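# Lay the duct in the trench and close both covers

## Task

Set the duct down inside the trench that has covers, then close both covers again. It only counts if the duct and covers stay in place with no robot holding them, and at the end every arm must release and back away.

## Robot and tools

Robots: three identical i2rt Big YAM arms named arm1, arm2 and arm3. Each has six revolute joints, a two-finger gripper and a wrist camera (arm1_cam_wrist, arm2_cam_wrist, arm3_cam_wrist). A fourth camera, cam_high, is fixed in the room. The hand reaches roughly 1.0 m from the joint1 axis. With joints 1 and 6 at 0 and the hand level and pointing forward, the wrist camera rides on top of the hand and looks toward the fingertips. The arms act independently: if one is halted or slow, the others keep going.

Frames: everything shares one scene frame with its origin on the floor and +z pointing up. The hand point is midway between the fingertips. The hand's z axis runs along the fingers, and the fingers open and close along its y axis. The arm bases' poses are never printed. All motion is commanded in joint space, not by hand poses.

execute_actions: argument "actions" is a list holding one action object, or none (an empty list just returns state and images). The action is keyed by arm name ("arm1", "arm2", "arm3"). Each arm has a "joints" object of named keys, not a list. Every value is an absolute target for that joint, not an offset. Keys, units, ranges and done-tolerances:
- joint1_rad: -2.879 to 2.879, ±0.045. Base yaw; positive is counter-clockwise seen from above; 0 unfolds the arm the way its base faces.
- joint2_rad: 0 to 3.141, ±0.14. Shoulder; 0 has the upper arm pointing back and near level, and increasing values lift it up and then forward.
- joint3_rad: 0 to 3.019, ±0.09. Elbow; 0 is fully folded, and positive opens it.
- joint4_rad: -1.692 to 1.57, ±0.055. Hand pitch; positive tips the fingers up.
- joint5_rad: -1.57 to 1.57, ±0.03. Sideways hand swing; positive goes to the arm's right.
- joint6_rad: -2.094 to 2.094, ±0.035. Hand roll; positive is clockwise viewed from behind the hand.
- gripper_m: 0 to 0.093 metres, the fingertip gap, ±0.003. Grip force tops out near 50 to 62 N per pad, and lower on some units.
Example: {"arm1": {"joints": {"gripper_m": 0.05}}, "arm2": {"joints": {"joint1_rad": 0.3}}}.
All motions in an action begin together but may finish at different times. Joints run at unequal speeds, so the hand can sweep a wide curve between postures. A joint or arm left out keeps pushing toward its previous target. An unknown key or an out-of-range value rejects the whole call, and nothing moves. The optional "cameras" argument is a list of camera names, or "all"; null, omitted or ["all"] gives every camera, and [] gives none. Images are taken when the call ends, and the "pictures" line lists their order.

wait: "seconds" from 0 to 10. It sends no new commands and returns the same state and images as an empty action.

zoom_image: "camera" plus "region" [x0, y0, x1, y1] in pixels of that camera's most recent full image. (0,0) is the top-left corner, and the region can be at most 504 by 504. Images are 504x504.

finished_scene: "scene" integer (1 or 2). It ends the current scene for good once the last command has been held. The result tells you whether the goal was met, and the next result gives the next task.

Reading results: joint_positions gives current angles. joint_torques lists the six arm joints in order; they include drive output in free air, per-unit offsets and noise, so read them cautiously. joint_status tells how each commanded motion ended:
- "off_target": the joint stopped short and may still be pushing.
- "contact_stop" or "time_out": the joint dropped its target and holds where it stopped. After time_out, it may keep a target no more than 0.375, 0.375, 0.113, 0.225, 0.075, 0.3 rad (joints 1 to 6) from where it stands and keep pushing; on_its_own then names it, and it moves if the path clears.
- "not_followed", often with a "joint command not followed" line and a "cause:" line: a self- or arm-collision check blocked that arm's joint targets. The gripper part still runs, and the blocked targets may be retried on later actions.
- "limit_stop_at_motor_heat": the arm faulted from heat; resend the target.
on_its_own covers anything not commanded in this call, and its "held at" value is the target held, not the actual position. If a result reports a stop, the remaining execute_actions, wait and finished_scene calls in that same reply are skipped.

Practical cautions: to relax a joint that is pushing, command its reported position. A target very close to the current angle may not move anything. A joint carrying a load sags over time. The arms do not yield on contact and can push hard. Sustained pushing heats motors: a MOTOR HOT warning appears at 85 °C, and at 100 °C the arm and its gripper go limp and fall (OVER-TEMPERATURE FAULT). Heat also builds while you think, because the arms hold their last command during that time. The collision check can act too late, and between arms it ignores fingers, gripper housings and wrist cameras. No state line reports robot-to-robot contact, and a hard squeeze between two robots ends the run. Avoid hard hits, slams and dropping or letting things slip. Never push anything out of the work area or onto the floor. A loose object may occasionally get nudged by the scene.

Cameras: each has a calibration line with K, distortion D (pinhole+radial), T_world_to_cam (4x4, metres, scene to camera) and pos_world. cam_high may differ from its listed pose by up to about 2.3 degrees and 9 mm in a given scene. Per-camera errors are about 0.5 percent in focal length, 1.5 px in principal point, and 0.5 degrees and 2.5 mm in pose. Wrist camera poses are derived from the joint readings, so joint errors can add several times that error. A result lists any camera whose numbers have changed.

Each tool is called after "Emit:" as name(argument=value, ...) on one line, values as JSON.

## Session

I'll start by looking at the scene.

Emit:
execute_actions(actions=[])

Scene clock: 0.00 s.
Joint torques (N m, as the arm reports them, + toward a larger angle): no reading
arm1.joint_positions: joint1_rad=-0.007 joint2_rad=+0.455 joint3_rad=+1.312 joint4_rad=-1.247 joint5_rad=+0.022 joint6_rad=+0.344 gripper_m=+0.094
arm1.joint_status: not commanded
arm1.hand: x=-0.7801 y=-0.0696 z=+1.4702 quat_wxyz=(-0.550, -0.145, -0.818, -0.083) (m; scene frame)
arm2.joint_positions: joint1_rad=-0.486 joint2_rad=+0.463 joint3_rad=+1.423 joint4_rad=-1.399 joint5_rad=+0.202 joint6_rad=-0.388 gripper_m=+0.095
arm2.joint_status: not commanded
arm2.hand: x=+0.1354 y=-0.4411 z=+1.3221 quat_wxyz=(-0.536, +0.506, -0.670, -0.091) (m; scene frame)
arm3.joint_positions: joint1_rad=-0.045 joint2_rad=+0.501 joint3_rad=+1.429 joint4_rad=-1.162 joint5_rad=+0.128 joint6_rad=+0.492 gripper_m=+0.095
arm3.joint_status: not commanded
arm3.hand: x=+0.7832 y=-0.0694 z=+1.5883 quat_wxyz=(-0.092, -0.745, +0.243, +0.615) (m; scene frame)
pictures: arm1_cam_wrist, arm2_cam_wrist, arm3_cam_wrist, cam_high
Images, in order (width x height): arm1_cam_wrist 504x504, arm2_cam_wrist 504x504, arm3_cam_wrist 504x504, cam_high 504x504.

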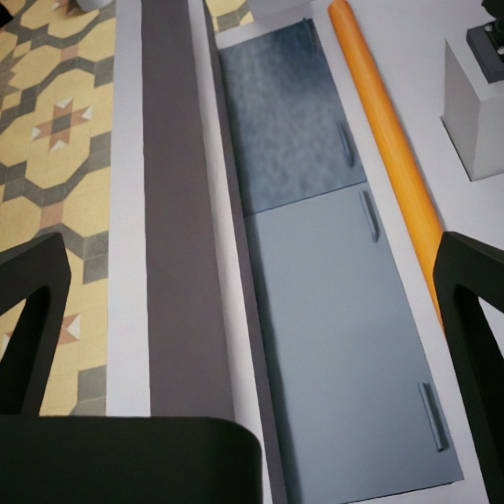

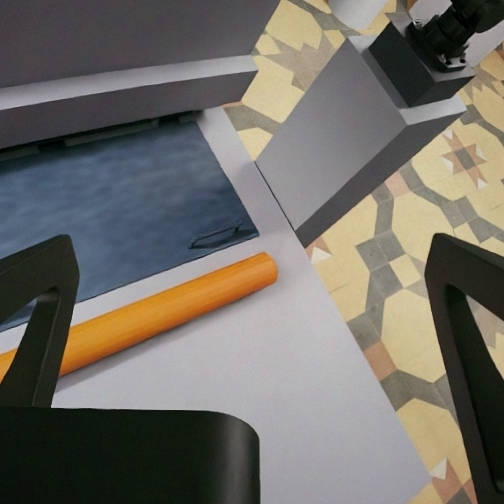

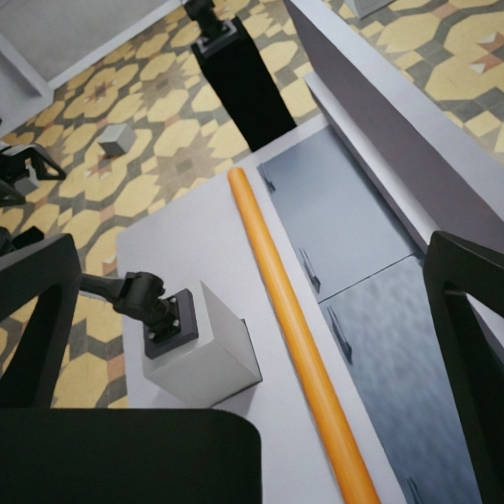

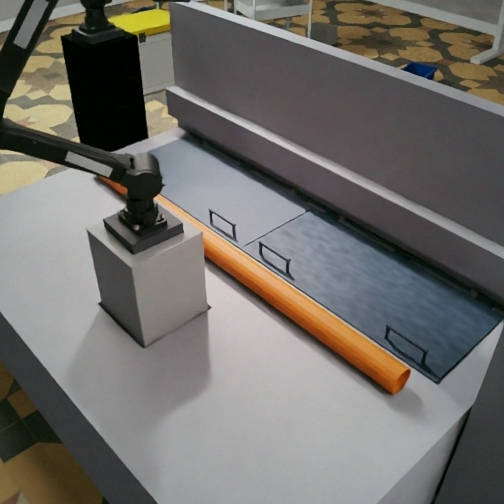

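Emit:
zoom_image(camera="cam_high", region=[252, 200, 504, 452])

Emit:
zoom_image(camera="cam_high", region=[60, 80, 312, 332])

Region (252, 200, 504, 452) of cam_high's 504x504 image, scaled by 2.000, with more detail than that image has.

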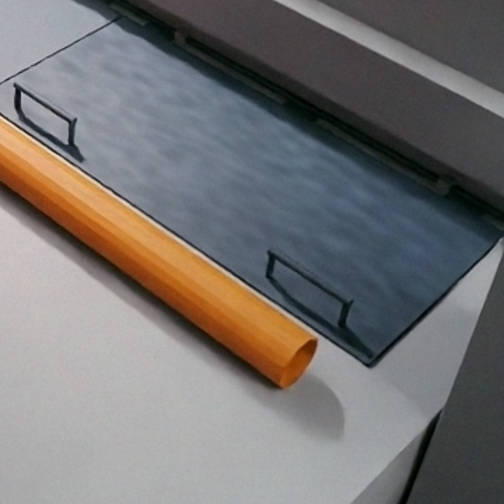

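Region (60, 80, 312, 332) of cam_high's 504x504 image, scaled by 2.000, with more detail than that image has.

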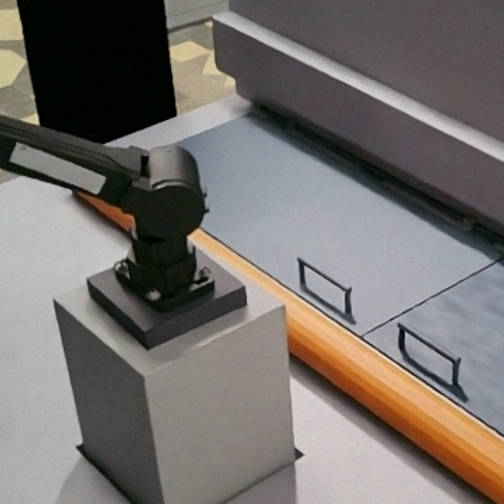

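Emit:
zoom_image(camera="cam_high", region=[140, 0, 308, 168])

Emit:
zoom_image(camera="arm1_cam_wrist", region=[100, 0, 504, 404])

Emit:
zoom_image(camera="arm3_cam_wrist", region=[0, 0, 504, 504])

Region (140, 0, 308, 168) of cam_high's 504x504 image, scaled by 3.000, with more detail than that image has.

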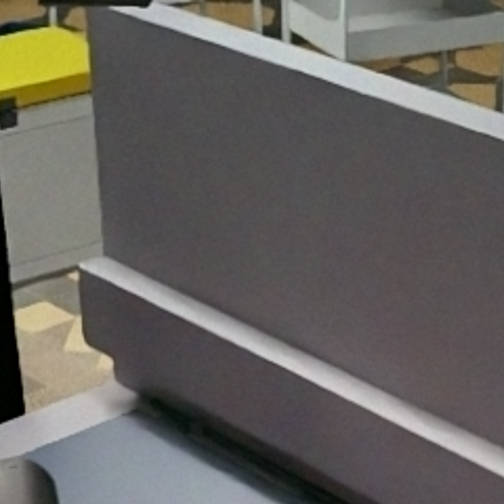

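Region (100, 0, 504, 404) of arm1_cam_wrist's 504x504 image, scaled by 1.248, with more detail than that image has.

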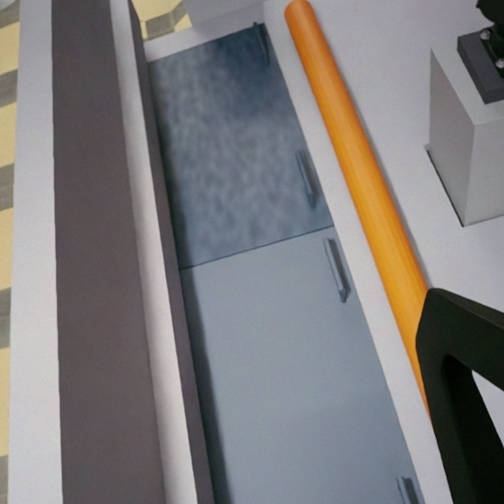

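Region (0, 0, 504, 504) of arm3_cam_wrist's 504x504 image, scaled by 1.000.

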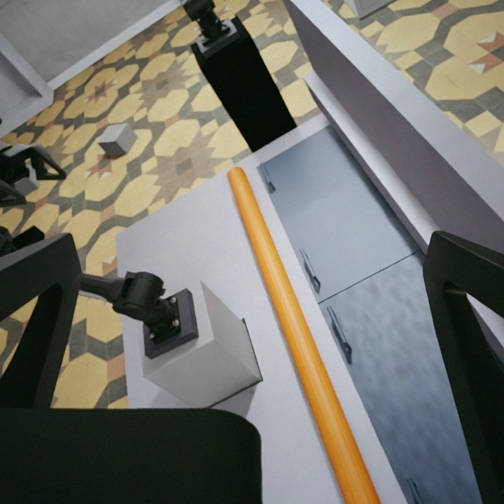

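Emit:
execute_actions(actions=[{"arm1": {"joints": {"joint4_rad": -0.6, "joint5_rad": -0.5}}, "arm2": {"joints": {"joint2_rad": 0.95}}, "arm3": {"joints": {"joint3_rad": 0.9}}}], cameras=["cam_high"])

Scene clock: 103.13 s.
Joint torques (N m, as the arm reports them, + toward a larger angle): arm1=[ 0.71  4.26  8.73  2.75  0.07 -0.03] | arm2=[ 0.7  -5.33  8.93  1.33  0.05  0.08] | arm3=[-0.07  0.4   8.3   2.05  0.05 -0.02]
arm1.joint_positions: joint1_rad=-0.007 joint2_rad=+0.455 joint3_rad=+1.312 joint4_rad=-0.617 joint5_rad=-0.495 joint6_rad=+0.344 gripper_m=+0.094
arm1.joint_status: all done
arm1.hand: x=-0.7885 y=+0.0169 z=+1.6166 quat_wxyz=(-0.724, +0.091, -0.624, -0.278) (m; scene frame)
arm2.joint_positions: joint1_rad=-0.486 joint2_rad=+0.959 joint3_rad=+1.421 joint4_rad=-1.399 joint5_rad=+0.202 joint6_rad=-0.388 gripper_m=+0.095
arm2.joint_status: all done
arm2.hand: x=+0.2343 y=-0.2737 z=+1.2075 quat_wxyz=(-0.327, +0.593, -0.735, -0.009) (m; scene frame)
arm3.joint_positions: joint1_rad=-0.045 joint2_rad=+0.508 joint3_rad=+0.893 joint4_rad=-1.161 joint5_rad=+0.128 joint6_rad=+0.492 gripper_m=+0.095
arm3.joint_status: all done
arm3.hand: x=+0.7192 y=-0.0678 z=+1.3137 quat_wxyz=(-0.031, -0.881, +0.264, +0.391) (m; scene frame)
pictures: cam_high
Images, in order (width x height): cam_high 504x504.

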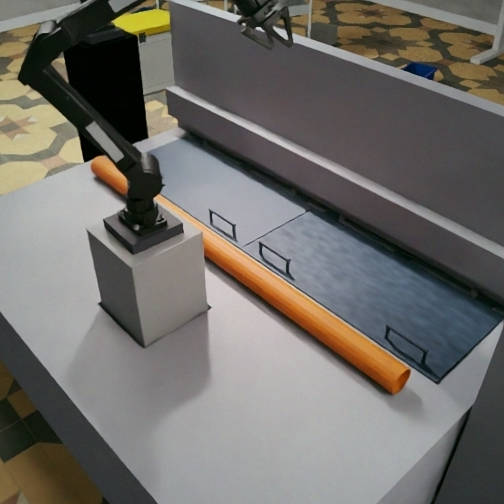

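Emit:
zoom_image(camera="cam_high", region=[210, 0, 310, 70])

Emit:
zoom_image(camera="cam_high", region=[370, 310, 450, 390])

Region (210, 0, 310, 70) of cam_high's 504x504 image, scaled by 5.040, with more detail than that image has; it fills the top 353 rows of this view, and the rest is white.

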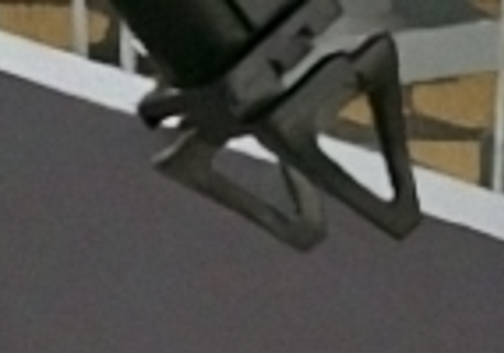

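Region (370, 310, 450, 390) of cam_high's 504x504 image, scaled by 6.300, with more detail than that image has.

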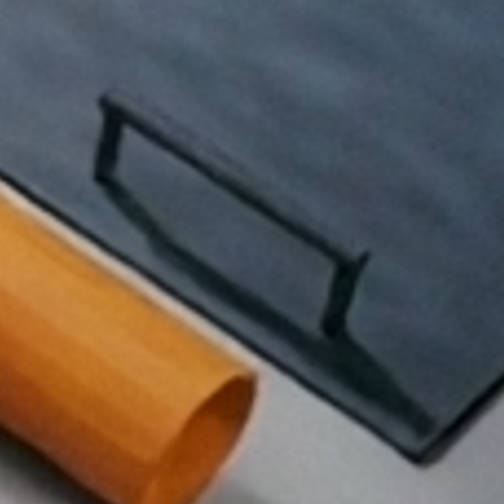

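Emit:
execute_actions(actions=[{"arm1": {"joints": {"joint1_rad": -0.753, "joint2_rad": 1.7, "joint3_rad": 1.372, "joint4_rad": -0.845, "joint5_rad": -0.545, "joint6_rad": -0.92, "gripper_m": 0.055}}, "arm2": {"joints": {"joint1_rad": 0.238, "joint2_rad": 1.2, "joint3_rad": 0.53, "joint4_rad": -0.285, "joint5_rad": 0.0, "joint6_rad": -1.38}}, "arm3": {"joints": {"joint1_rad": 0.676, "joint2_rad": 1.75, "joint3_rad": 1.405, "joint4_rad": -0.73, "joint5_rad": 0.579, "joint6_rad": 0.858, "gripper_m": 0.055}}}], cameras=["cam_high"])

Scene clock: 225.17 s.
Joint torques (N m, as the arm reports them, + toward a larger angle): arm1=[  1.11 -17.2   10.28   0.97  -0.19  -0.15] | arm2=[ 1.04 -8.35  6.78  1.94 -0.19  0.05] | arm3=[ -0.07 -21.22   8.81   1.21   0.48   0.1 ]
arm1.joint_positions: joint1_rad=-0.759 joint2_rad=+1.703 joint3_rad=+1.354 joint4_rad=-0.840 joint5_rad=-0.545 joint6_rad=-0.911 gripper_m=+0.055
arm1.joint_status: all done
arm1.hand: x=-0.4847 y=-0.3993 z=+1.0807 quat_wxyz=(-0.317, +0.128, -0.939, -0.040) (m; scene frame)
arm2.joint_positions: joint1_rad=+0.234 joint2_rad=+1.220 joint3_rad=+0.521 joint4_rad=-0.309 joint5_rad=+0.001 joint6_rad=-1.371 gripper_m=+0.095
arm2.joint_status: all done
arm2.hand: x=-0.0395 y=-0.1776 z=+0.8088 quat_wxyz=(-0.276, +0.960, -0.006, -0.051) (m; scene frame)
arm3.joint_positions: joint1_rad=+0.679 joint2_rad=+1.766 joint3_rad=+1.386 joint4_rad=-0.731 joint5_rad=+0.577 joint6_rad=+0.848 gripper_m=+0.055
arm3.joint_status: all done
arm3.hand: x=+0.4367 y=-0.4162 z=+1.1202 quat_wxyz=(+0.046, -0.925, +0.140, +0.350) (m; scene frame)
pictures: cam_high
Images, in order (width x height): cam_high 504x504.

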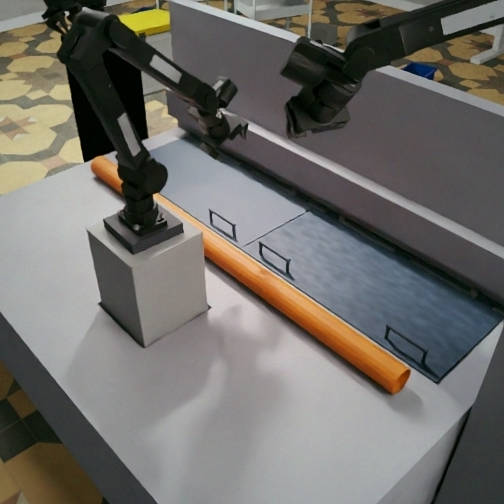

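Emit:
execute_actions(actions=[{"arm1": {"joints": {"joint1_rad": -0.718, "joint2_rad": 2.63, "joint3_rad": 1.36, "joint4_rad": -0.81, "joint5_rad": -0.565, "joint6_rad": -0.885}}, "arm2": {"joints": {"joint1_rad": 0.194, "joint2_rad": 1.79, "joint3_rad": 0.52, "joint4_rad": -0.26, "joint5_rad": 0.0, "joint6_rad": -1.434}}, "arm3": {"joints": {"joint1_rad": 0.64, "joint2_rad": 2.745, "joint3_rad": 1.395, "joint4_rad": -0.69, "joint5_rad": 0.598, "joint6_rad": 0.821}}}])

Scene clock: 246.93 s.
Joint torques (N m, as the arm reports them, + toward a larger angle): arm1=[  1.24 -20.51   1.82  -0.53  -0.25  -0.01] | arm2=[ 0.05 -8.81  2.23  0.85 -0.18 -0.01] | arm3=[ -0.7  -21.49   1.09  -0.67   0.41  -0.01]
arm1.joint_positions: joint1_rad=-0.726 joint2_rad=+2.640 joint3_rad=+1.354 joint4_rad=-0.811 joint5_rad=-0.563 joint6_rad=-0.893 gripper_m=+0.055
arm1.joint_status: all done
arm1.hand: x=-0.6211 y=-0.2557 z=+0.6154 quat_wxyz=(-0.020, +0.009, -0.932, -0.362) (m; scene frame)
arm2.joint_positions: joint1_rad=+0.199 joint2_rad=+1.781 joint3_rad=+0.519 joint4_rad=-0.277 joint5_rad=+0.001 joint6_rad=-1.426 gripper_m=+0.095
arm2.joint_status: all done
arm2.hand: x=-0.0128 y=-0.2609 z=+0.6297 quat_wxyz=(-0.020, +1.000, +0.003, +0.000) (m; scene frame)
arm3.joint_positions: joint1_rad=+0.648 joint2_rad=+2.756 joint3_rad=+1.387 joint4_rad=-0.691 joint5_rad=+0.597 joint6_rad=+0.830 gripper_m=+0.055
arm3.joint_status: all done
arm3.hand: x=+0.6147 y=-0.2518 z=+0.6128 quat_wxyz=(+0.366, -0.930, +0.009, +0.024) (m; scene frame)
pictures: arm1_cam_wrist, arm2_cam_wrist, arm3_cam_wrist, cam_high
camera_calibration (this result's frames):
arm1_cam_wrist: T_world_to_cam=[[0.0471782, -0.739999, -0.670952, 0.255419], [-0.824753, -0.407797, 0.39177, -0.851735], [-0.563522, 0.534887, -0.629555, 0.302209], [0, 0, 0, 1]] pos_world=[-0.54422, -0.319973, 0.695315]
arm2_cam_wrist: T_world_to_cam=[[-0.00604711, 0.999862, 0.0154648, 0.248504], [0.816402, -0.00399415, 0.57747, -0.345873], [0.577452, 0.0161176, -0.816266, 0.649298], [0, 0, 0, 1]] pos_world=[-0.0910639, -0.260317, 0.725888]
arm3_cam_wrist: T_world_to_cam=[[0.025934, 0.726924, 0.686228, -0.250322], [0.840666, -0.387311, 0.37851, -0.84212], [0.540932, 0.567072, -0.621145, 0.311529], [0, 0, 0, 1]] pos_world=[0.545918, -0.320857, 0.684033]
Images, in order (width x height): arm1_cam_wrist 504x504, arm2_cam_wrist 504x504, arm3_cam_wrist 504x504, cam_high 504x504.

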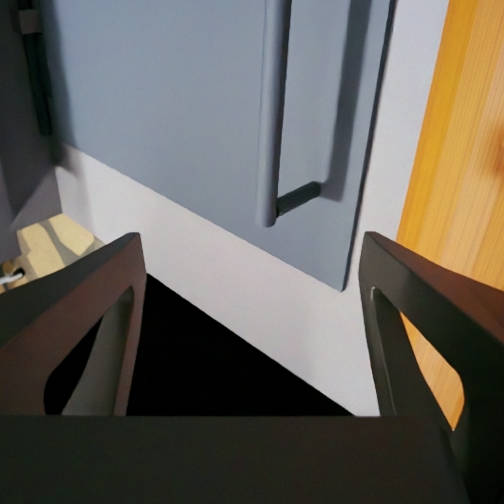

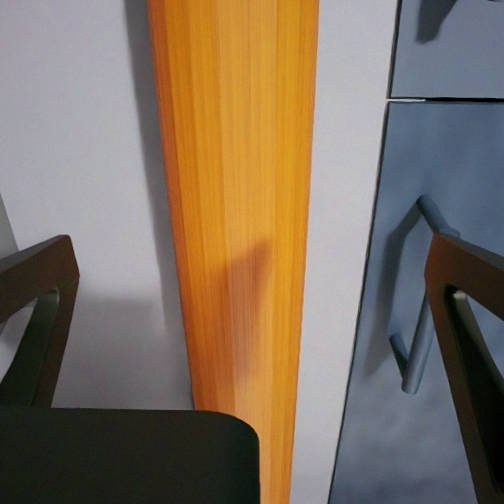

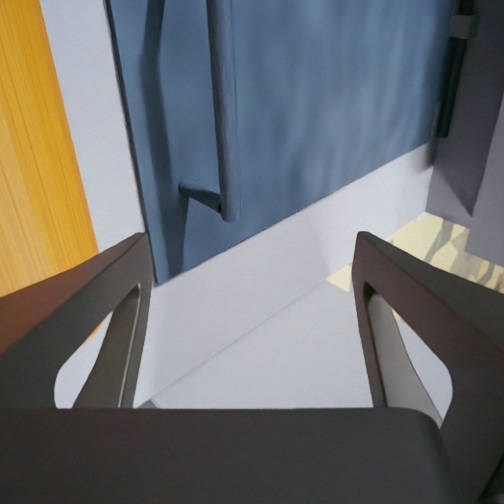

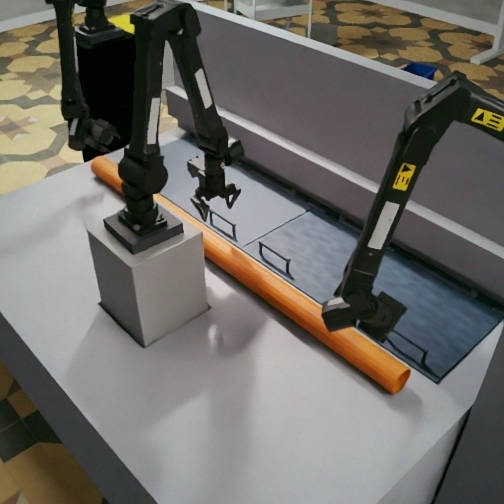

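Emit:
zoom_image(camera="arm1_cam_wrist", region=[220, 130, 388, 298])

Emit:
zoom_image(camera="arm3_cam_wrist", region=[130, 130, 298, 298])

Region (220, 130, 388, 298) of arm1_cam_wrist's 504x504 image, scaled by 3.000, with more detail than that image has.

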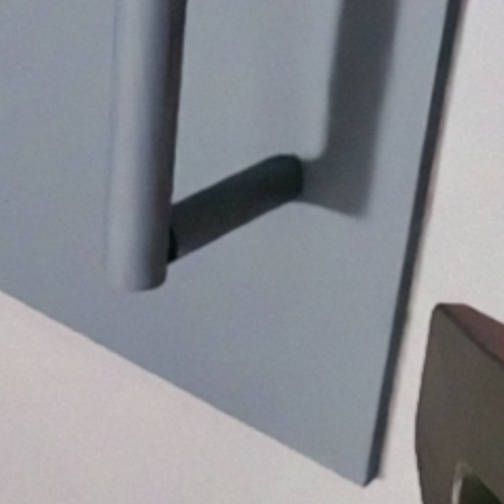

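Region (130, 130, 298, 298) of arm3_cam_wrist's 504x504 image, scaled by 3.000, with more detail than that image has.

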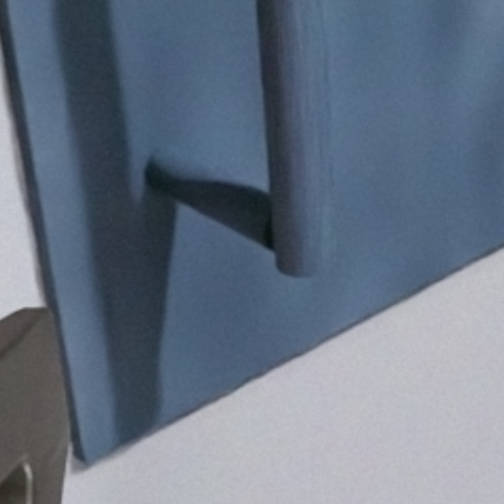

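Emit:
execute_actions(actions=[{"arm1": {"joints": {"joint1_rad": -0.656, "joint2_rad": 2.745, "joint3_rad": 1.398, "joint4_rad": -0.723, "joint5_rad": -0.573, "joint6_rad": -0.806, "gripper_m": 0.05}}, "arm2": {"joints": {"joint2_rad": 2.115, "joint3_rad": 0.58, "joint4_rad": -0.03}}, "arm3": {"joints": {"joint1_rad": 0.578, "joint2_rad": 2.873, "joint3_rad": 1.47, "joint4_rad": -0.627, "joint5_rad": 0.603, "joint6_rad": 0.739, "gripper_m": 0.05}}}])

Scene clock: 289.67 s.
Joint torques (N m, as the arm reports them, + toward a larger angle): arm1=[  0.95 -19.58   0.97  -0.42  -0.31  -0.02] | arm2=[  0.28 -11.66   0.4    0.69  -0.21   0.  ] | arm3=[ -0.06 -20.87   0.48  -0.41   0.44  -0.03]
arm1.joint_positions: joint1_rad=-0.656 joint2_rad=+2.751 joint3_rad=+1.397 joint4_rad=-0.728 joint5_rad=-0.569 joint6_rad=-0.815 gripper_m=+0.050
arm1.joint_status: all done
arm1.hand: x=-0.6173 y=-0.2241 z=+0.5664 quat_wxyz=(+0.000, +0.007, -0.933, -0.361) (m; scene frame)
arm2.joint_positions: joint1_rad=+0.199 joint2_rad=+2.112 joint3_rad=+0.578 joint4_rad=-0.047 joint5_rad=+0.001 joint6_rad=-1.426 gripper_m=+0.095
arm2.joint_status: all done
arm2.hand: x=-0.0118 y=-0.2655 z=+0.5448 quat_wxyz=(+0.002, +1.000, +0.003, +0.003) (m; scene frame)
arm3.joint_positions: joint1_rad=+0.579 joint2_rad=+2.872 joint3_rad=+1.468 joint4_rad=-0.631 joint5_rad=+0.602 joint6_rad=+0.749 gripper_m=+0.050
arm3.joint_status: all done
arm3.hand: x=+0.6058 y=-0.2258 z=+0.5643 quat_wxyz=(+0.362, -0.932, +0.007, +0.007) (m; scene frame)
pictures: arm1_cam_wrist, arm2_cam_wrist, arm3_cam_wrist, cam_high
camera_calibration (this result's frames):
arm1_cam_wrist: T_world_to_cam=[[0.0284383, -0.742315, -0.669447, 0.232861], [-0.805206, -0.413855, 0.424697, -0.824441], [-0.592313, 0.526965, -0.609486, 0.225738], [0, 0, 0, 1]] pos_world=[-0.53676, -0.287299, 0.643609]
arm2_cam_wrist: T_world_to_cam=[[-0.00619929, 0.999601, -0.0275627, 0.277719], [0.812595, 0.0210998, 0.582447, -0.293859], [0.582796, -0.0187866, -0.812401, 0.568191], [0, 0, 0, 1]] pos_world=[-0.0906297, -0.260733, 0.640411]
arm3_cam_wrist: T_world_to_cam=[[0.00947639, 0.73341, 0.67972, -0.220589], [0.825072, -0.389776, 0.409061, -0.81455], [0.564948, 0.556942, -0.60881, 0.247659], [0, 0, 0, 1]] pos_world=[0.534239, -0.293641, 0.633917]
Images, in order (width x height): arm1_cam_wrist 504x504, arm2_cam_wrist 504x504, arm3_cam_wrist 504x504, cam_high 504x504.

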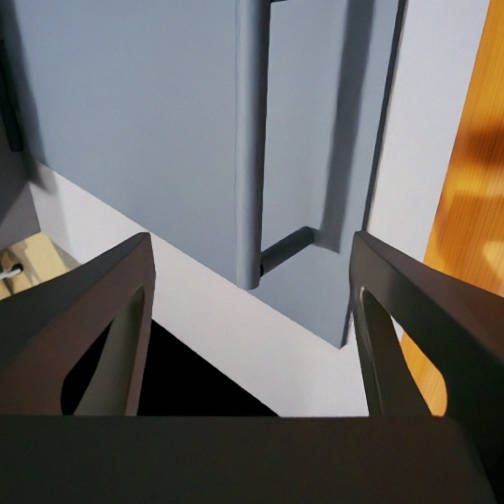

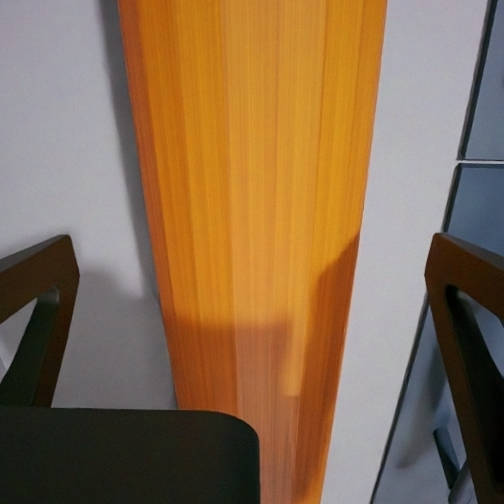

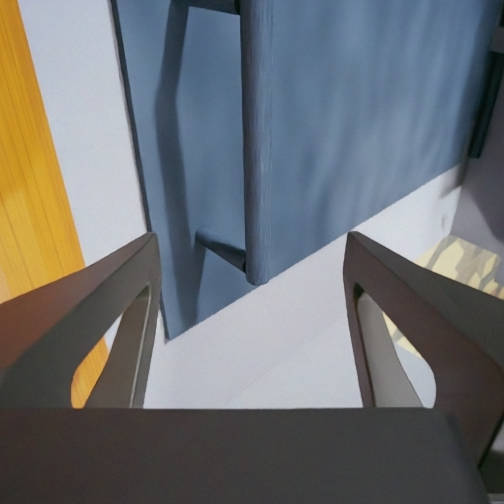

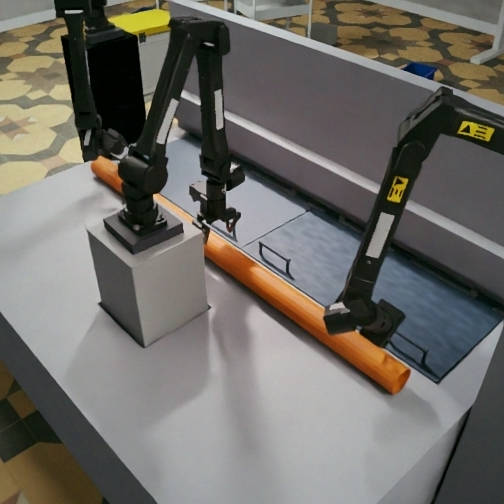

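Emit:
zoom_image(camera="arm1_cam_wrist", region=[200, 190, 368, 358])

Emit:
zoom_image(camera="arm3_cam_wrist", region=[140, 190, 308, 358])

Region (200, 190, 368, 358) of arm1_cam_wrist's 504x504 image, scaled by 3.000, with more detail than that image has.

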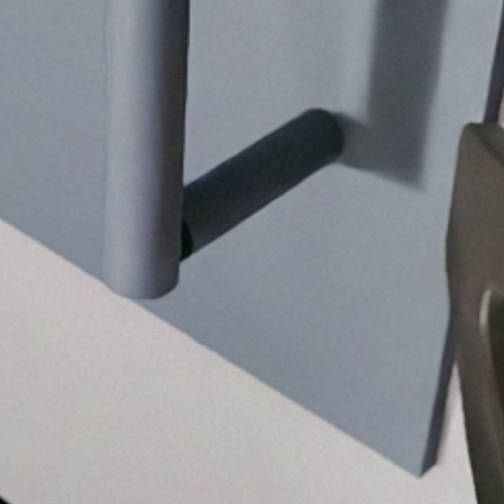

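Region (140, 190, 308, 358) of arm3_cam_wrist's 504x504 image, scaled by 3.000, with more detail than that image has.

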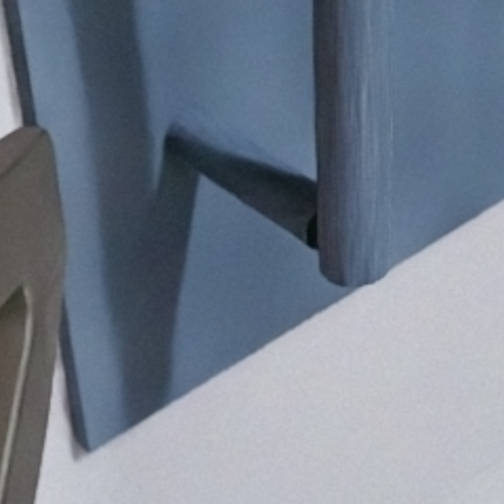

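Emit:
execute_actions(actions=[{"arm2": {"joints": {"joint2_rad": 2.352, "joint3_rad": 0.654, "joint4_rad": 0.143}}}], cameras=["arm2_cam_wrist", "cam_high"])

Scene clock: 327.00 s.
Joint torques (N m, as the arm reports them, + toward a larger angle): arm1=[  0.64 -20.1    0.98  -0.29  -0.32   0.  ] | arm2=[  0.29 -14.58  -1.05   0.62   0.07  -0.03] | arm3=[  0.08 -20.66   0.44  -0.43   0.45  -0.03]
arm1.joint_positions: joint1_rad=-0.656 joint2_rad=+2.751 joint3_rad=+1.397 joint4_rad=-0.728 joint5_rad=-0.569 joint6_rad=-0.815 gripper_m=+0.050
arm1.joint_status: not commanded
arm1.hand: x=-0.6173 y=-0.2241 z=+0.5664 quat_wxyz=(+0.000, +0.007, -0.933, -0.361) (m; scene frame)
arm2.joint_positions: joint1_rad=+0.199 joint2_rad=+2.372 joint3_rad=+0.655 joint4_rad=+0.130 joint5_rad=-0.004 joint6_rad=-1.427 gripper_m=+0.095
arm2.joint_status: all done
arm2.hand: x=-0.0117 y=-0.2702 z=+0.4739 quat_wxyz=(+0.005, +1.000, +0.004, +0.001) (m; scene frame)
arm3.joint_positions: joint1_rad=+0.579 joint2_rad=+2.872 joint3_rad=+1.468 joint4_rad=-0.631 joint5_rad=+0.602 joint6_rad=+0.749 gripper_m=+0.050
arm3.joint_status: not commanded
arm3.hand: x=+0.6058 y=-0.2258 z=+0.5643 quat_wxyz=(+0.362, -0.932, +0.007, +0.007) (m; scene frame)
pictures: arm2_cam_wrist, cam_high
camera_calibration (this result's frames):
arm2_cam_wrist: T_world_to_cam=[[-0.00779583, 0.999392, -0.0339963, 0.283438], [0.815131, 0.0260438, 0.578691, -0.249409], [0.579224, -0.0232, -0.814838, 0.510377], [0, 0, 0, 1]] pos_world=[-0.0901124, -0.264929, 0.569841]
Images, in order (width x height): arm2_cam_wrist 504x504, cam_high 504x504.

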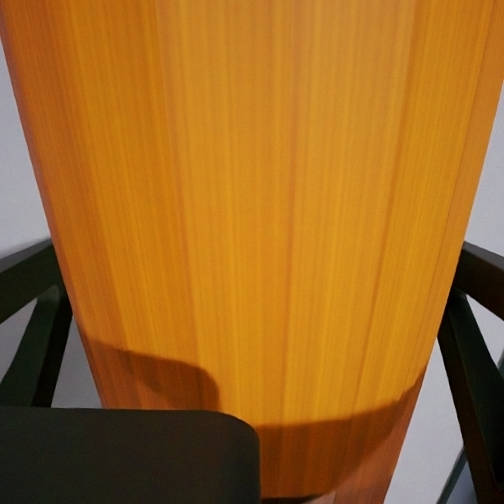

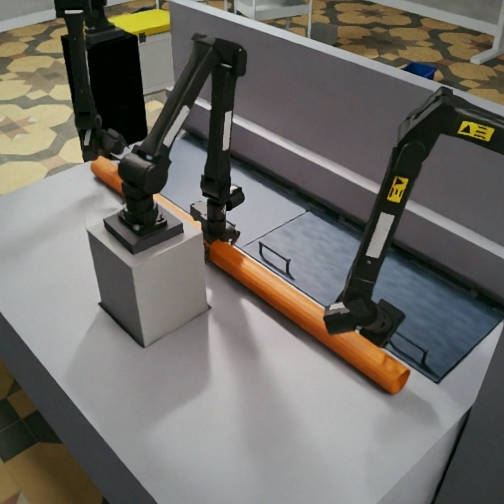

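Emit:
execute_actions(actions=[{"arm2": {"joints": {"gripper_m": 0.055}}}], cameras=["arm2_cam_wrist"])

Scene clock: 328.57 s.
Joint torques (N m, as the arm reports them, + toward a larger angle): arm1=[  0.48 -20.2    0.98  -0.28  -0.32   0.  ] | arm2=[  0.14 -14.22  -1.32   0.41  -0.03   0.03] | arm3=[ -0.11 -20.75   0.46  -0.47   0.44  -0.02]
arm1.joint_positions: joint1_rad=-0.656 joint2_rad=+2.751 joint3_rad=+1.397 joint4_rad=-0.728 joint5_rad=-0.569 joint6_rad=-0.815 gripper_m=+0.050
arm1.joint_status: not commanded
arm1.hand: x=-0.6173 y=-0.2241 z=+0.5664 quat_wxyz=(+0.000, +0.007, -0.933, -0.361) (m; scene frame)
arm2.joint_positions: joint1_rad=+0.199 joint2_rad=+2.371 joint3_rad=+0.659 joint4_rad=+0.135 joint5_rad=-0.002 joint6_rad=-1.430 gripper_m=+0.074
arm2.joint_status: gripper_m off_target (ended at +0.074, target +0.055)
arm2.hand: x=-0.0120 y=-0.2661 z=+0.4740 quat_wxyz=(+0.000, +1.000, +0.005, +0.001) (m; scene frame)
arm3.joint_positions: joint1_rad=+0.579 joint2_rad=+2.872 joint3_rad=+1.468 joint4_rad=-0.631 joint5_rad=+0.602 joint6_rad=+0.749 gripper_m=+0.050
arm3.joint_status: not commanded
arm3.hand: x=+0.6058 y=-0.2258 z=+0.5643 quat_wxyz=(+0.362, -0.932, +0.007, +0.007) (m; scene frame)
pictures: arm2_cam_wrist
camera_calibration (this result's frames):
arm2_cam_wrist: T_world_to_cam=[[-0.0108888, 0.999655, -0.0239185, 0.274627], [0.814838, 0.0227351, 0.579243, -0.250476], [0.579586, -0.0131825, -0.814804, 0.513366], [0, 0, 0, 1]] pos_world=[-0.090452, -0.26207, 0.569947]
Images, in order (width x height): arm2_cam_wrist 504x504.

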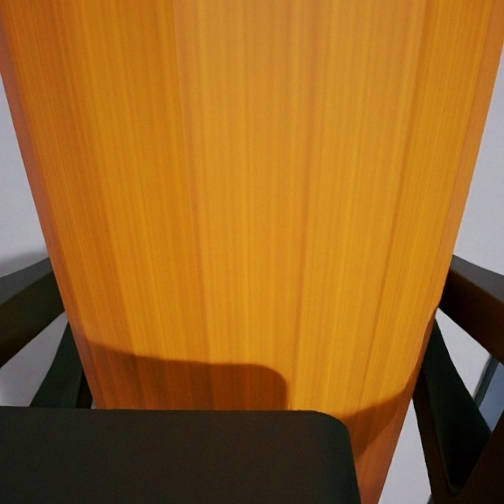

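Emit:
execute_actions(actions=[{"arm2": {"joints": {"joint1_rad": 0.243, "joint2_rad": 2.33, "joint3_rad": 0.462, "joint4_rad": 0.333, "joint6_rad": -1.386}}}], cameras=["arm2_cam_wrist", "cam_high"])

Scene clock: 334.63 s.
Joint torques (N m, as the arm reports them, + toward a larger angle): arm1=[  0.43 -20.16   0.97  -0.29  -0.31   0.  ] | arm2=[  0.94 -13.99  -3.56   0.56  -0.24   0.14] | arm3=[ -0.05 -20.59   0.46  -0.42   0.43  -0.02]
arm1.joint_positions: joint1_rad=-0.656 joint2_rad=+2.751 joint3_rad=+1.397 joint4_rad=-0.728 joint5_rad=-0.569 joint6_rad=-0.815 gripper_m=+0.050
arm1.joint_status: not commanded
arm1.hand: x=-0.6173 y=-0.2241 z=+0.5664 quat_wxyz=(+0.000, +0.007, -0.933, -0.361) (m; scene frame)
arm2.joint_positions: joint1_rad=+0.240 joint2_rad=+2.370 joint3_rad=+0.483 joint4_rad=+0.320 joint5_rad=+0.002 joint6_rad=-1.393 gripper_m=+0.074
arm2.joint_status: all done
arm2.hand: x=-0.0108 y=-0.3298 z=+0.4889 quat_wxyz=(-0.005, +1.000, +0.007, +0.002) (m; scene frame)
arm3.joint_positions: joint1_rad=+0.579 joint2_rad=+2.872 joint3_rad=+1.468 joint4_rad=-0.631 joint5_rad=+0.602 joint6_rad=+0.749 gripper_m=+0.050
arm3.joint_status: not commanded
arm3.hand: x=+0.6058 y=-0.2258 z=+0.5643 quat_wxyz=(+0.362, -0.932, +0.007, +0.007) (m; scene frame)
pictures: arm2_cam_wrist, cam_high
camera_calibration (this result's frames):
arm2_cam_wrist: T_world_to_cam=[[-0.014686, 0.999795, -0.0139111, 0.333822], [0.813466, 0.0200367, 0.581267, -0.260474], [0.581426, -0.00277978, -0.813594, 0.526862], [0, 0, 0, 1]] pos_world=[-0.0895419, -0.32707, 0.5847]
Images, in order (width x height): arm2_cam_wrist 504x504, cam_high 504x504.

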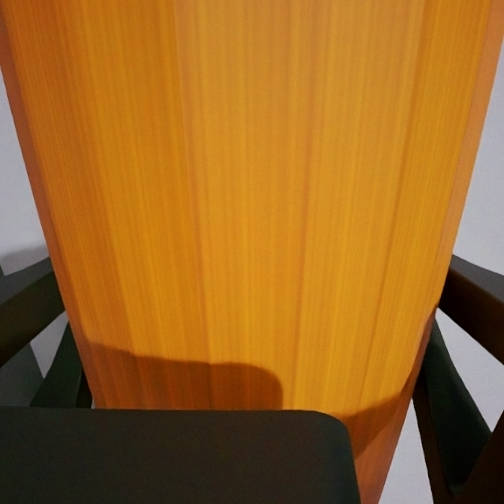

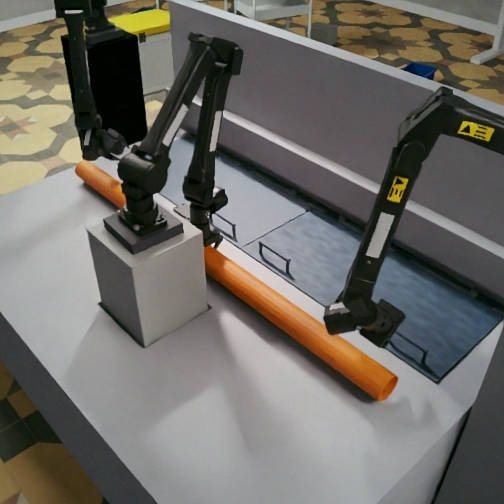

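Emit:
execute_actions(actions=[{"arm1": {"joints": {"joint1_rad": -0.583, "joint2_rad": 2.842, "joint3_rad": 1.415, "joint4_rad": -0.604, "joint5_rad": -0.607, "joint6_rad": -0.728, "gripper_m": 0.06}}, "arm3": {"joints": {"joint1_rad": 0.498, "joint2_rad": 2.97, "joint3_rad": 1.512, "joint4_rad": -0.525, "joint5_rad": 0.638, "joint6_rad": 0.648, "gripper_m": 0.06}}}], cameras=["arm1_cam_wrist", "arm3_cam_wrist"])

Scene clock: 362.03 s.
Joint torques (N m, as the arm reports them, + toward a larger angle): arm1=[  0.51 -18.9    0.32  -0.42  -0.32  -0.02] | arm2=[  0.99 -14.53  -3.49   0.6   -0.23   0.12] | arm3=[  0.47 -19.96   0.08  -0.13   0.49  -0.02]
arm1.joint_positions: joint1_rad=-0.582 joint2_rad=+2.848 joint3_rad=+1.413 joint4_rad=-0.610 joint5_rad=-0.602 joint6_rad=-0.737 gripper_m=+0.060
arm1.joint_status: all done
arm1.hand: x=-0.6176 y=-0.1853 z=+0.5227 quat_wxyz=(+0.003, +0.007, -0.932, -0.362) (m; scene frame)
arm2.joint_positions: joint1_rad=+0.240 joint2_rad=+2.370 joint3_rad=+0.483 joint4_rad=+0.320 joint5_rad=+0.002 joint6_rad=-1.393 gripper_m=+0.074
arm2.joint_status: not commanded
arm2.hand: x=-0.0108 y=-0.3298 z=+0.4889 quat_wxyz=(-0.005, +1.000, +0.007, +0.002) (m; scene frame)
arm3.joint_positions: joint1_rad=+0.496 joint2_rad=+2.967 joint3_rad=+1.510 joint4_rad=-0.533 joint5_rad=+0.636 joint6_rad=+0.658 gripper_m=+0.060
arm3.joint_status: all done
arm3.hand: x=+0.6013 y=-0.1870 z=+0.5237 quat_wxyz=(+0.363, -0.932, +0.007, +0.004) (m; scene frame)
pictures: arm1_cam_wrist, arm3_cam_wrist
camera_calibration (this result's frames):
arm1_cam_wrist: T_world_to_cam=[[0.0258948, -0.74072, -0.671315, 0.232158], [-0.802405, -0.415919, 0.427968, -0.79042], [-0.596217, 0.527585, -0.605128, 0.173908], [0, 0, 0, 1]] pos_world=[-0.536562, -0.248539, 0.599362]
arm3_cam_wrist: T_world_to_cam=[[0.00648341, 0.731174, 0.68216, -0.221264], [0.821578, -0.392783, 0.413197, -0.77973], [0.57006, 0.557768, -0.603263, 0.19809], [0, 0, 0, 1]] pos_world=[0.529121, -0.25497, 0.59262]
Images, in order (width x height): arm1_cam_wrist 504x504, arm3_cam_wrist 504x504.

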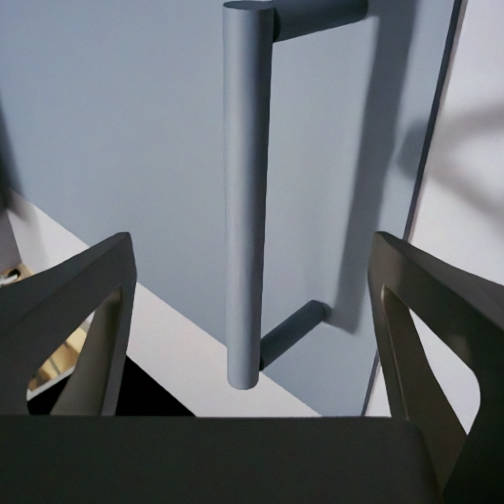

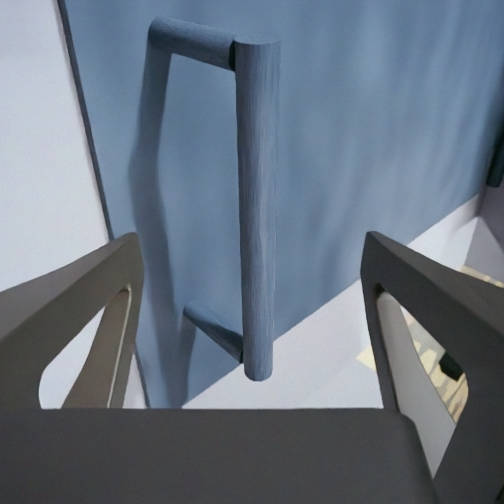

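Emit:
execute_actions(actions=[{"arm1": {"joints": {"joint1_rad": -0.538, "joint2_rad": 2.914, "joint3_rad": 1.398, "joint4_rad": -0.489, "joint5_rad": -0.632, "joint6_rad": -0.67}}, "arm3": {"joints": {"joint1_rad": 0.446, "joint2_rad": 3.048, "joint3_rad": 1.5, "joint4_rad": -0.407, "joint5_rad": 0.662, "joint6_rad": 0.582}}}])

Scene clock: 383.70 s.
Joint torques (N m, as the arm reports them, + toward a larger angle): arm1=[  1.57 -19.07  -0.51   0.06  -0.37   0.04] | arm2=[  0.7  -14.02  -3.51   0.54  -0.21   0.12] | arm3=[ -0.54 -19.25  -0.52  -0.07   0.51  -0.02]
arm1.joint_positions: joint1_rad=-0.545 joint2_rad=+2.914 joint3_rad=+1.400 joint4_rad=-0.496 joint5_rad=-0.627 joint6_rad=-0.679 gripper_m=+0.060
arm1.joint_status: all done
arm1.hand: x=-0.6295 y=-0.1593 z=+0.4934 quat_wxyz=(-0.001, -0.001, -0.932, -0.362) (m; scene frame)
arm2.joint_positions: joint1_rad=+0.240 joint2_rad=+2.370 joint3_rad=+0.483 joint4_rad=+0.320 joint5_rad=+0.002 joint6_rad=-1.393 gripper_m=+0.074
arm2.joint_status: not commanded
arm2.hand: x=-0.0108 y=-0.3298 z=+0.4889 quat_wxyz=(-0.005, +1.000, +0.007, +0.002) (m; scene frame)
arm3.joint_positions: joint1_rad=+0.452 joint2_rad=+3.048 joint3_rad=+1.498 joint4_rad=-0.416 joint5_rad=+0.660 joint6_rad=+0.592 gripper_m=+0.060
arm3.joint_status: all done
arm3.hand: x=+0.6243 y=-0.1542 z=+0.4905 quat_wxyz=(+0.367, -0.930, -0.002, +0.000) (m; scene frame)
pictures: arm1_cam_wrist, arm2_cam_wrist, arm3_cam_wrist, cam_high
camera_calibration (this result's frames):
arm1_cam_wrist: T_world_to_cam=[[0.0144547, -0.740942, -0.671414, 0.224789], [-0.810119, -0.402267, 0.426483, -0.778553], [-0.586087, 0.53776, -0.606066, 0.143789], [0, 0, 0, 1]] pos_world=[-0.549697, -0.223954, 0.570111]
arm2_cam_wrist: T_world_to_cam=[[-0.0146774, 0.999796, -0.0138438, 0.333778], [0.813249, 0.0199916, 0.581573, -0.260694], [0.581731, -0.0027225, -0.813377, 0.52674], [0, 0, 0, 1]] pos_world=[-0.0895134, -0.327065, 0.584671]
arm3_cam_wrist: T_world_to_cam=[[-0.013156, 0.725554, 0.68804, -0.214209], [0.82144, -0.384507, 0.421178, -0.774597], [0.570143, 0.570724, -0.59094, 0.142557], [0, 0, 0, 1]] pos_world=[0.552189, -0.223778, 0.55787]
Images, in order (width x height): arm1_cam_wrist 504x504, arm2_cam_wrist 504x504, arm3_cam_wrist 504x504, cam_high 504x504.

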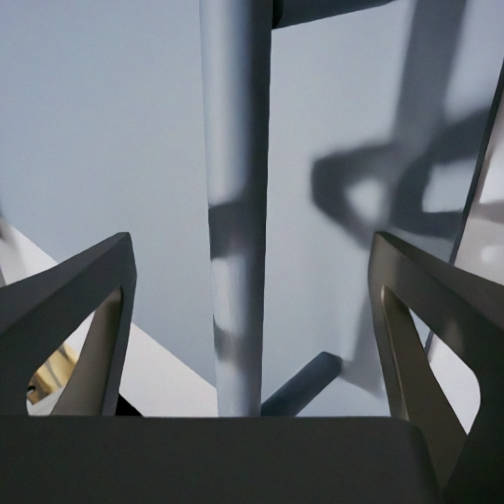

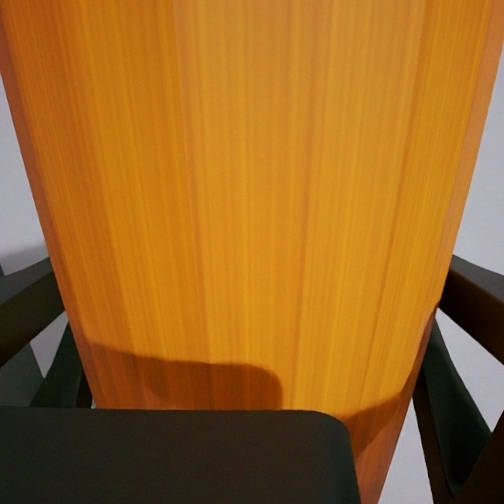

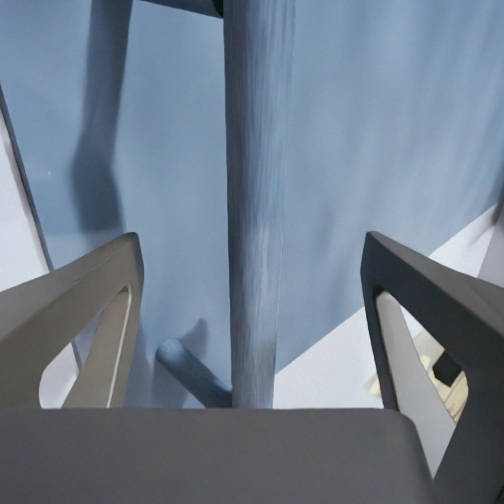

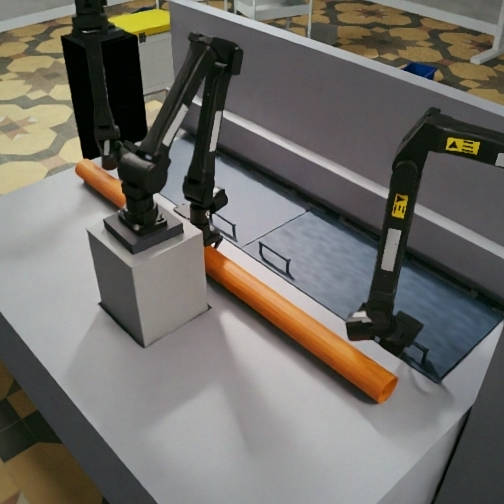

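Emit:
execute_actions(actions=[{"arm1": {"joints": {"gripper_m": 0.004}}, "arm3": {"joints": {"gripper_m": 0.004}}}], cameras=["arm1_cam_wrist", "arm3_cam_wrist"])

Scene clock: 387.17 s.
Joint torques (N m, as the arm reports them, + toward a larger angle): arm1=[  1.03 -18.28  -0.35   0.03   0.05  -0.01] | arm2=[  0.76 -14.02  -3.54   0.48  -0.21   0.12] | arm3=[ -0.4  -19.    -0.57  -0.07   0.4   -0.02]
arm1.joint_positions: joint1_rad=-0.545 joint2_rad=+2.914 joint3_rad=+1.397 joint4_rad=-0.498 joint5_rad=-0.640 joint6_rad=-0.677 gripper_m=+0.011
arm1.joint_status: gripper_m off_target (ended at +0.011, target +0.004)
arm1.hand: x=-0.6299 y=-0.1566 z=+0.4950 quat_wxyz=(-0.002, -0.004, -0.930, -0.368) (m; scene frame)
arm2.joint_positions: joint1_rad=+0.240 joint2_rad=+2.370 joint3_rad=+0.483 joint4_rad=+0.320 joint5_rad=+0.002 joint6_rad=-1.393 gripper_m=+0.074
arm2.joint_status: not commanded
arm2.hand: x=-0.0108 y=-0.3298 z=+0.4889 quat_wxyz=(-0.005, +1.000, +0.007, +0.002) (m; scene frame)
arm3.joint_positions: joint1_rad=+0.452 joint2_rad=+3.048 joint3_rad=+1.498 joint4_rad=-0.415 joint5_rad=+0.662 joint6_rad=+0.592 gripper_m=+0.011
arm3.joint_status: gripper_m off_target (ended at +0.011, target +0.004)
arm3.hand: x=+0.6239 y=-0.1540 z=+0.4907 quat_wxyz=(+0.368, -0.930, -0.002, +0.001) (m; scene frame)
pictures: arm1_cam_wrist, arm3_cam_wrist
camera_calibration (this result's frames):
arm1_cam_wrist: T_world_to_cam=[[0.00999083, -0.732355, -0.68085, 0.231031], [-0.812668, -0.402677, 0.421214, -0.777564], [-0.582641, 0.549097, -0.599185, 0.14363], [0, 0, 0, 1]] pos_world=[-0.550525, -0.222777, 0.570879]
arm3_cam_wrist: T_world_to_cam=[[-0.0126671, 0.724253, 0.689418, -0.215686], [0.822581, -0.384455, 0.418994, -0.773911], [0.568508, 0.572409, -0.590886, 0.14403], [0, 0, 0, 1]] pos_world=[0.55199, -0.223766, 0.558067]
Images, in order (width x height): arm1_cam_wrist 504x504, arm3_cam_wrist 504x504.

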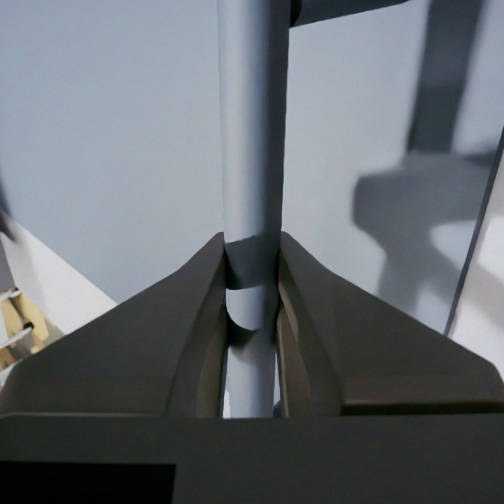

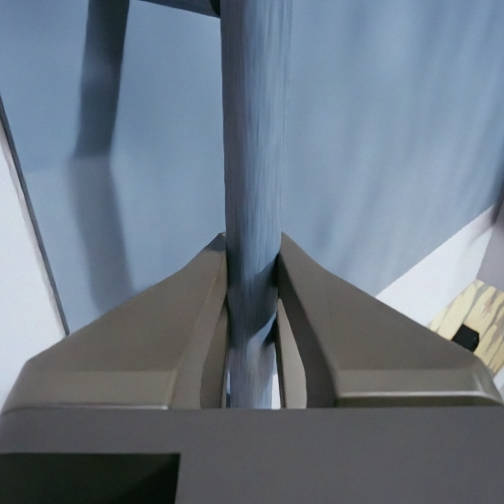

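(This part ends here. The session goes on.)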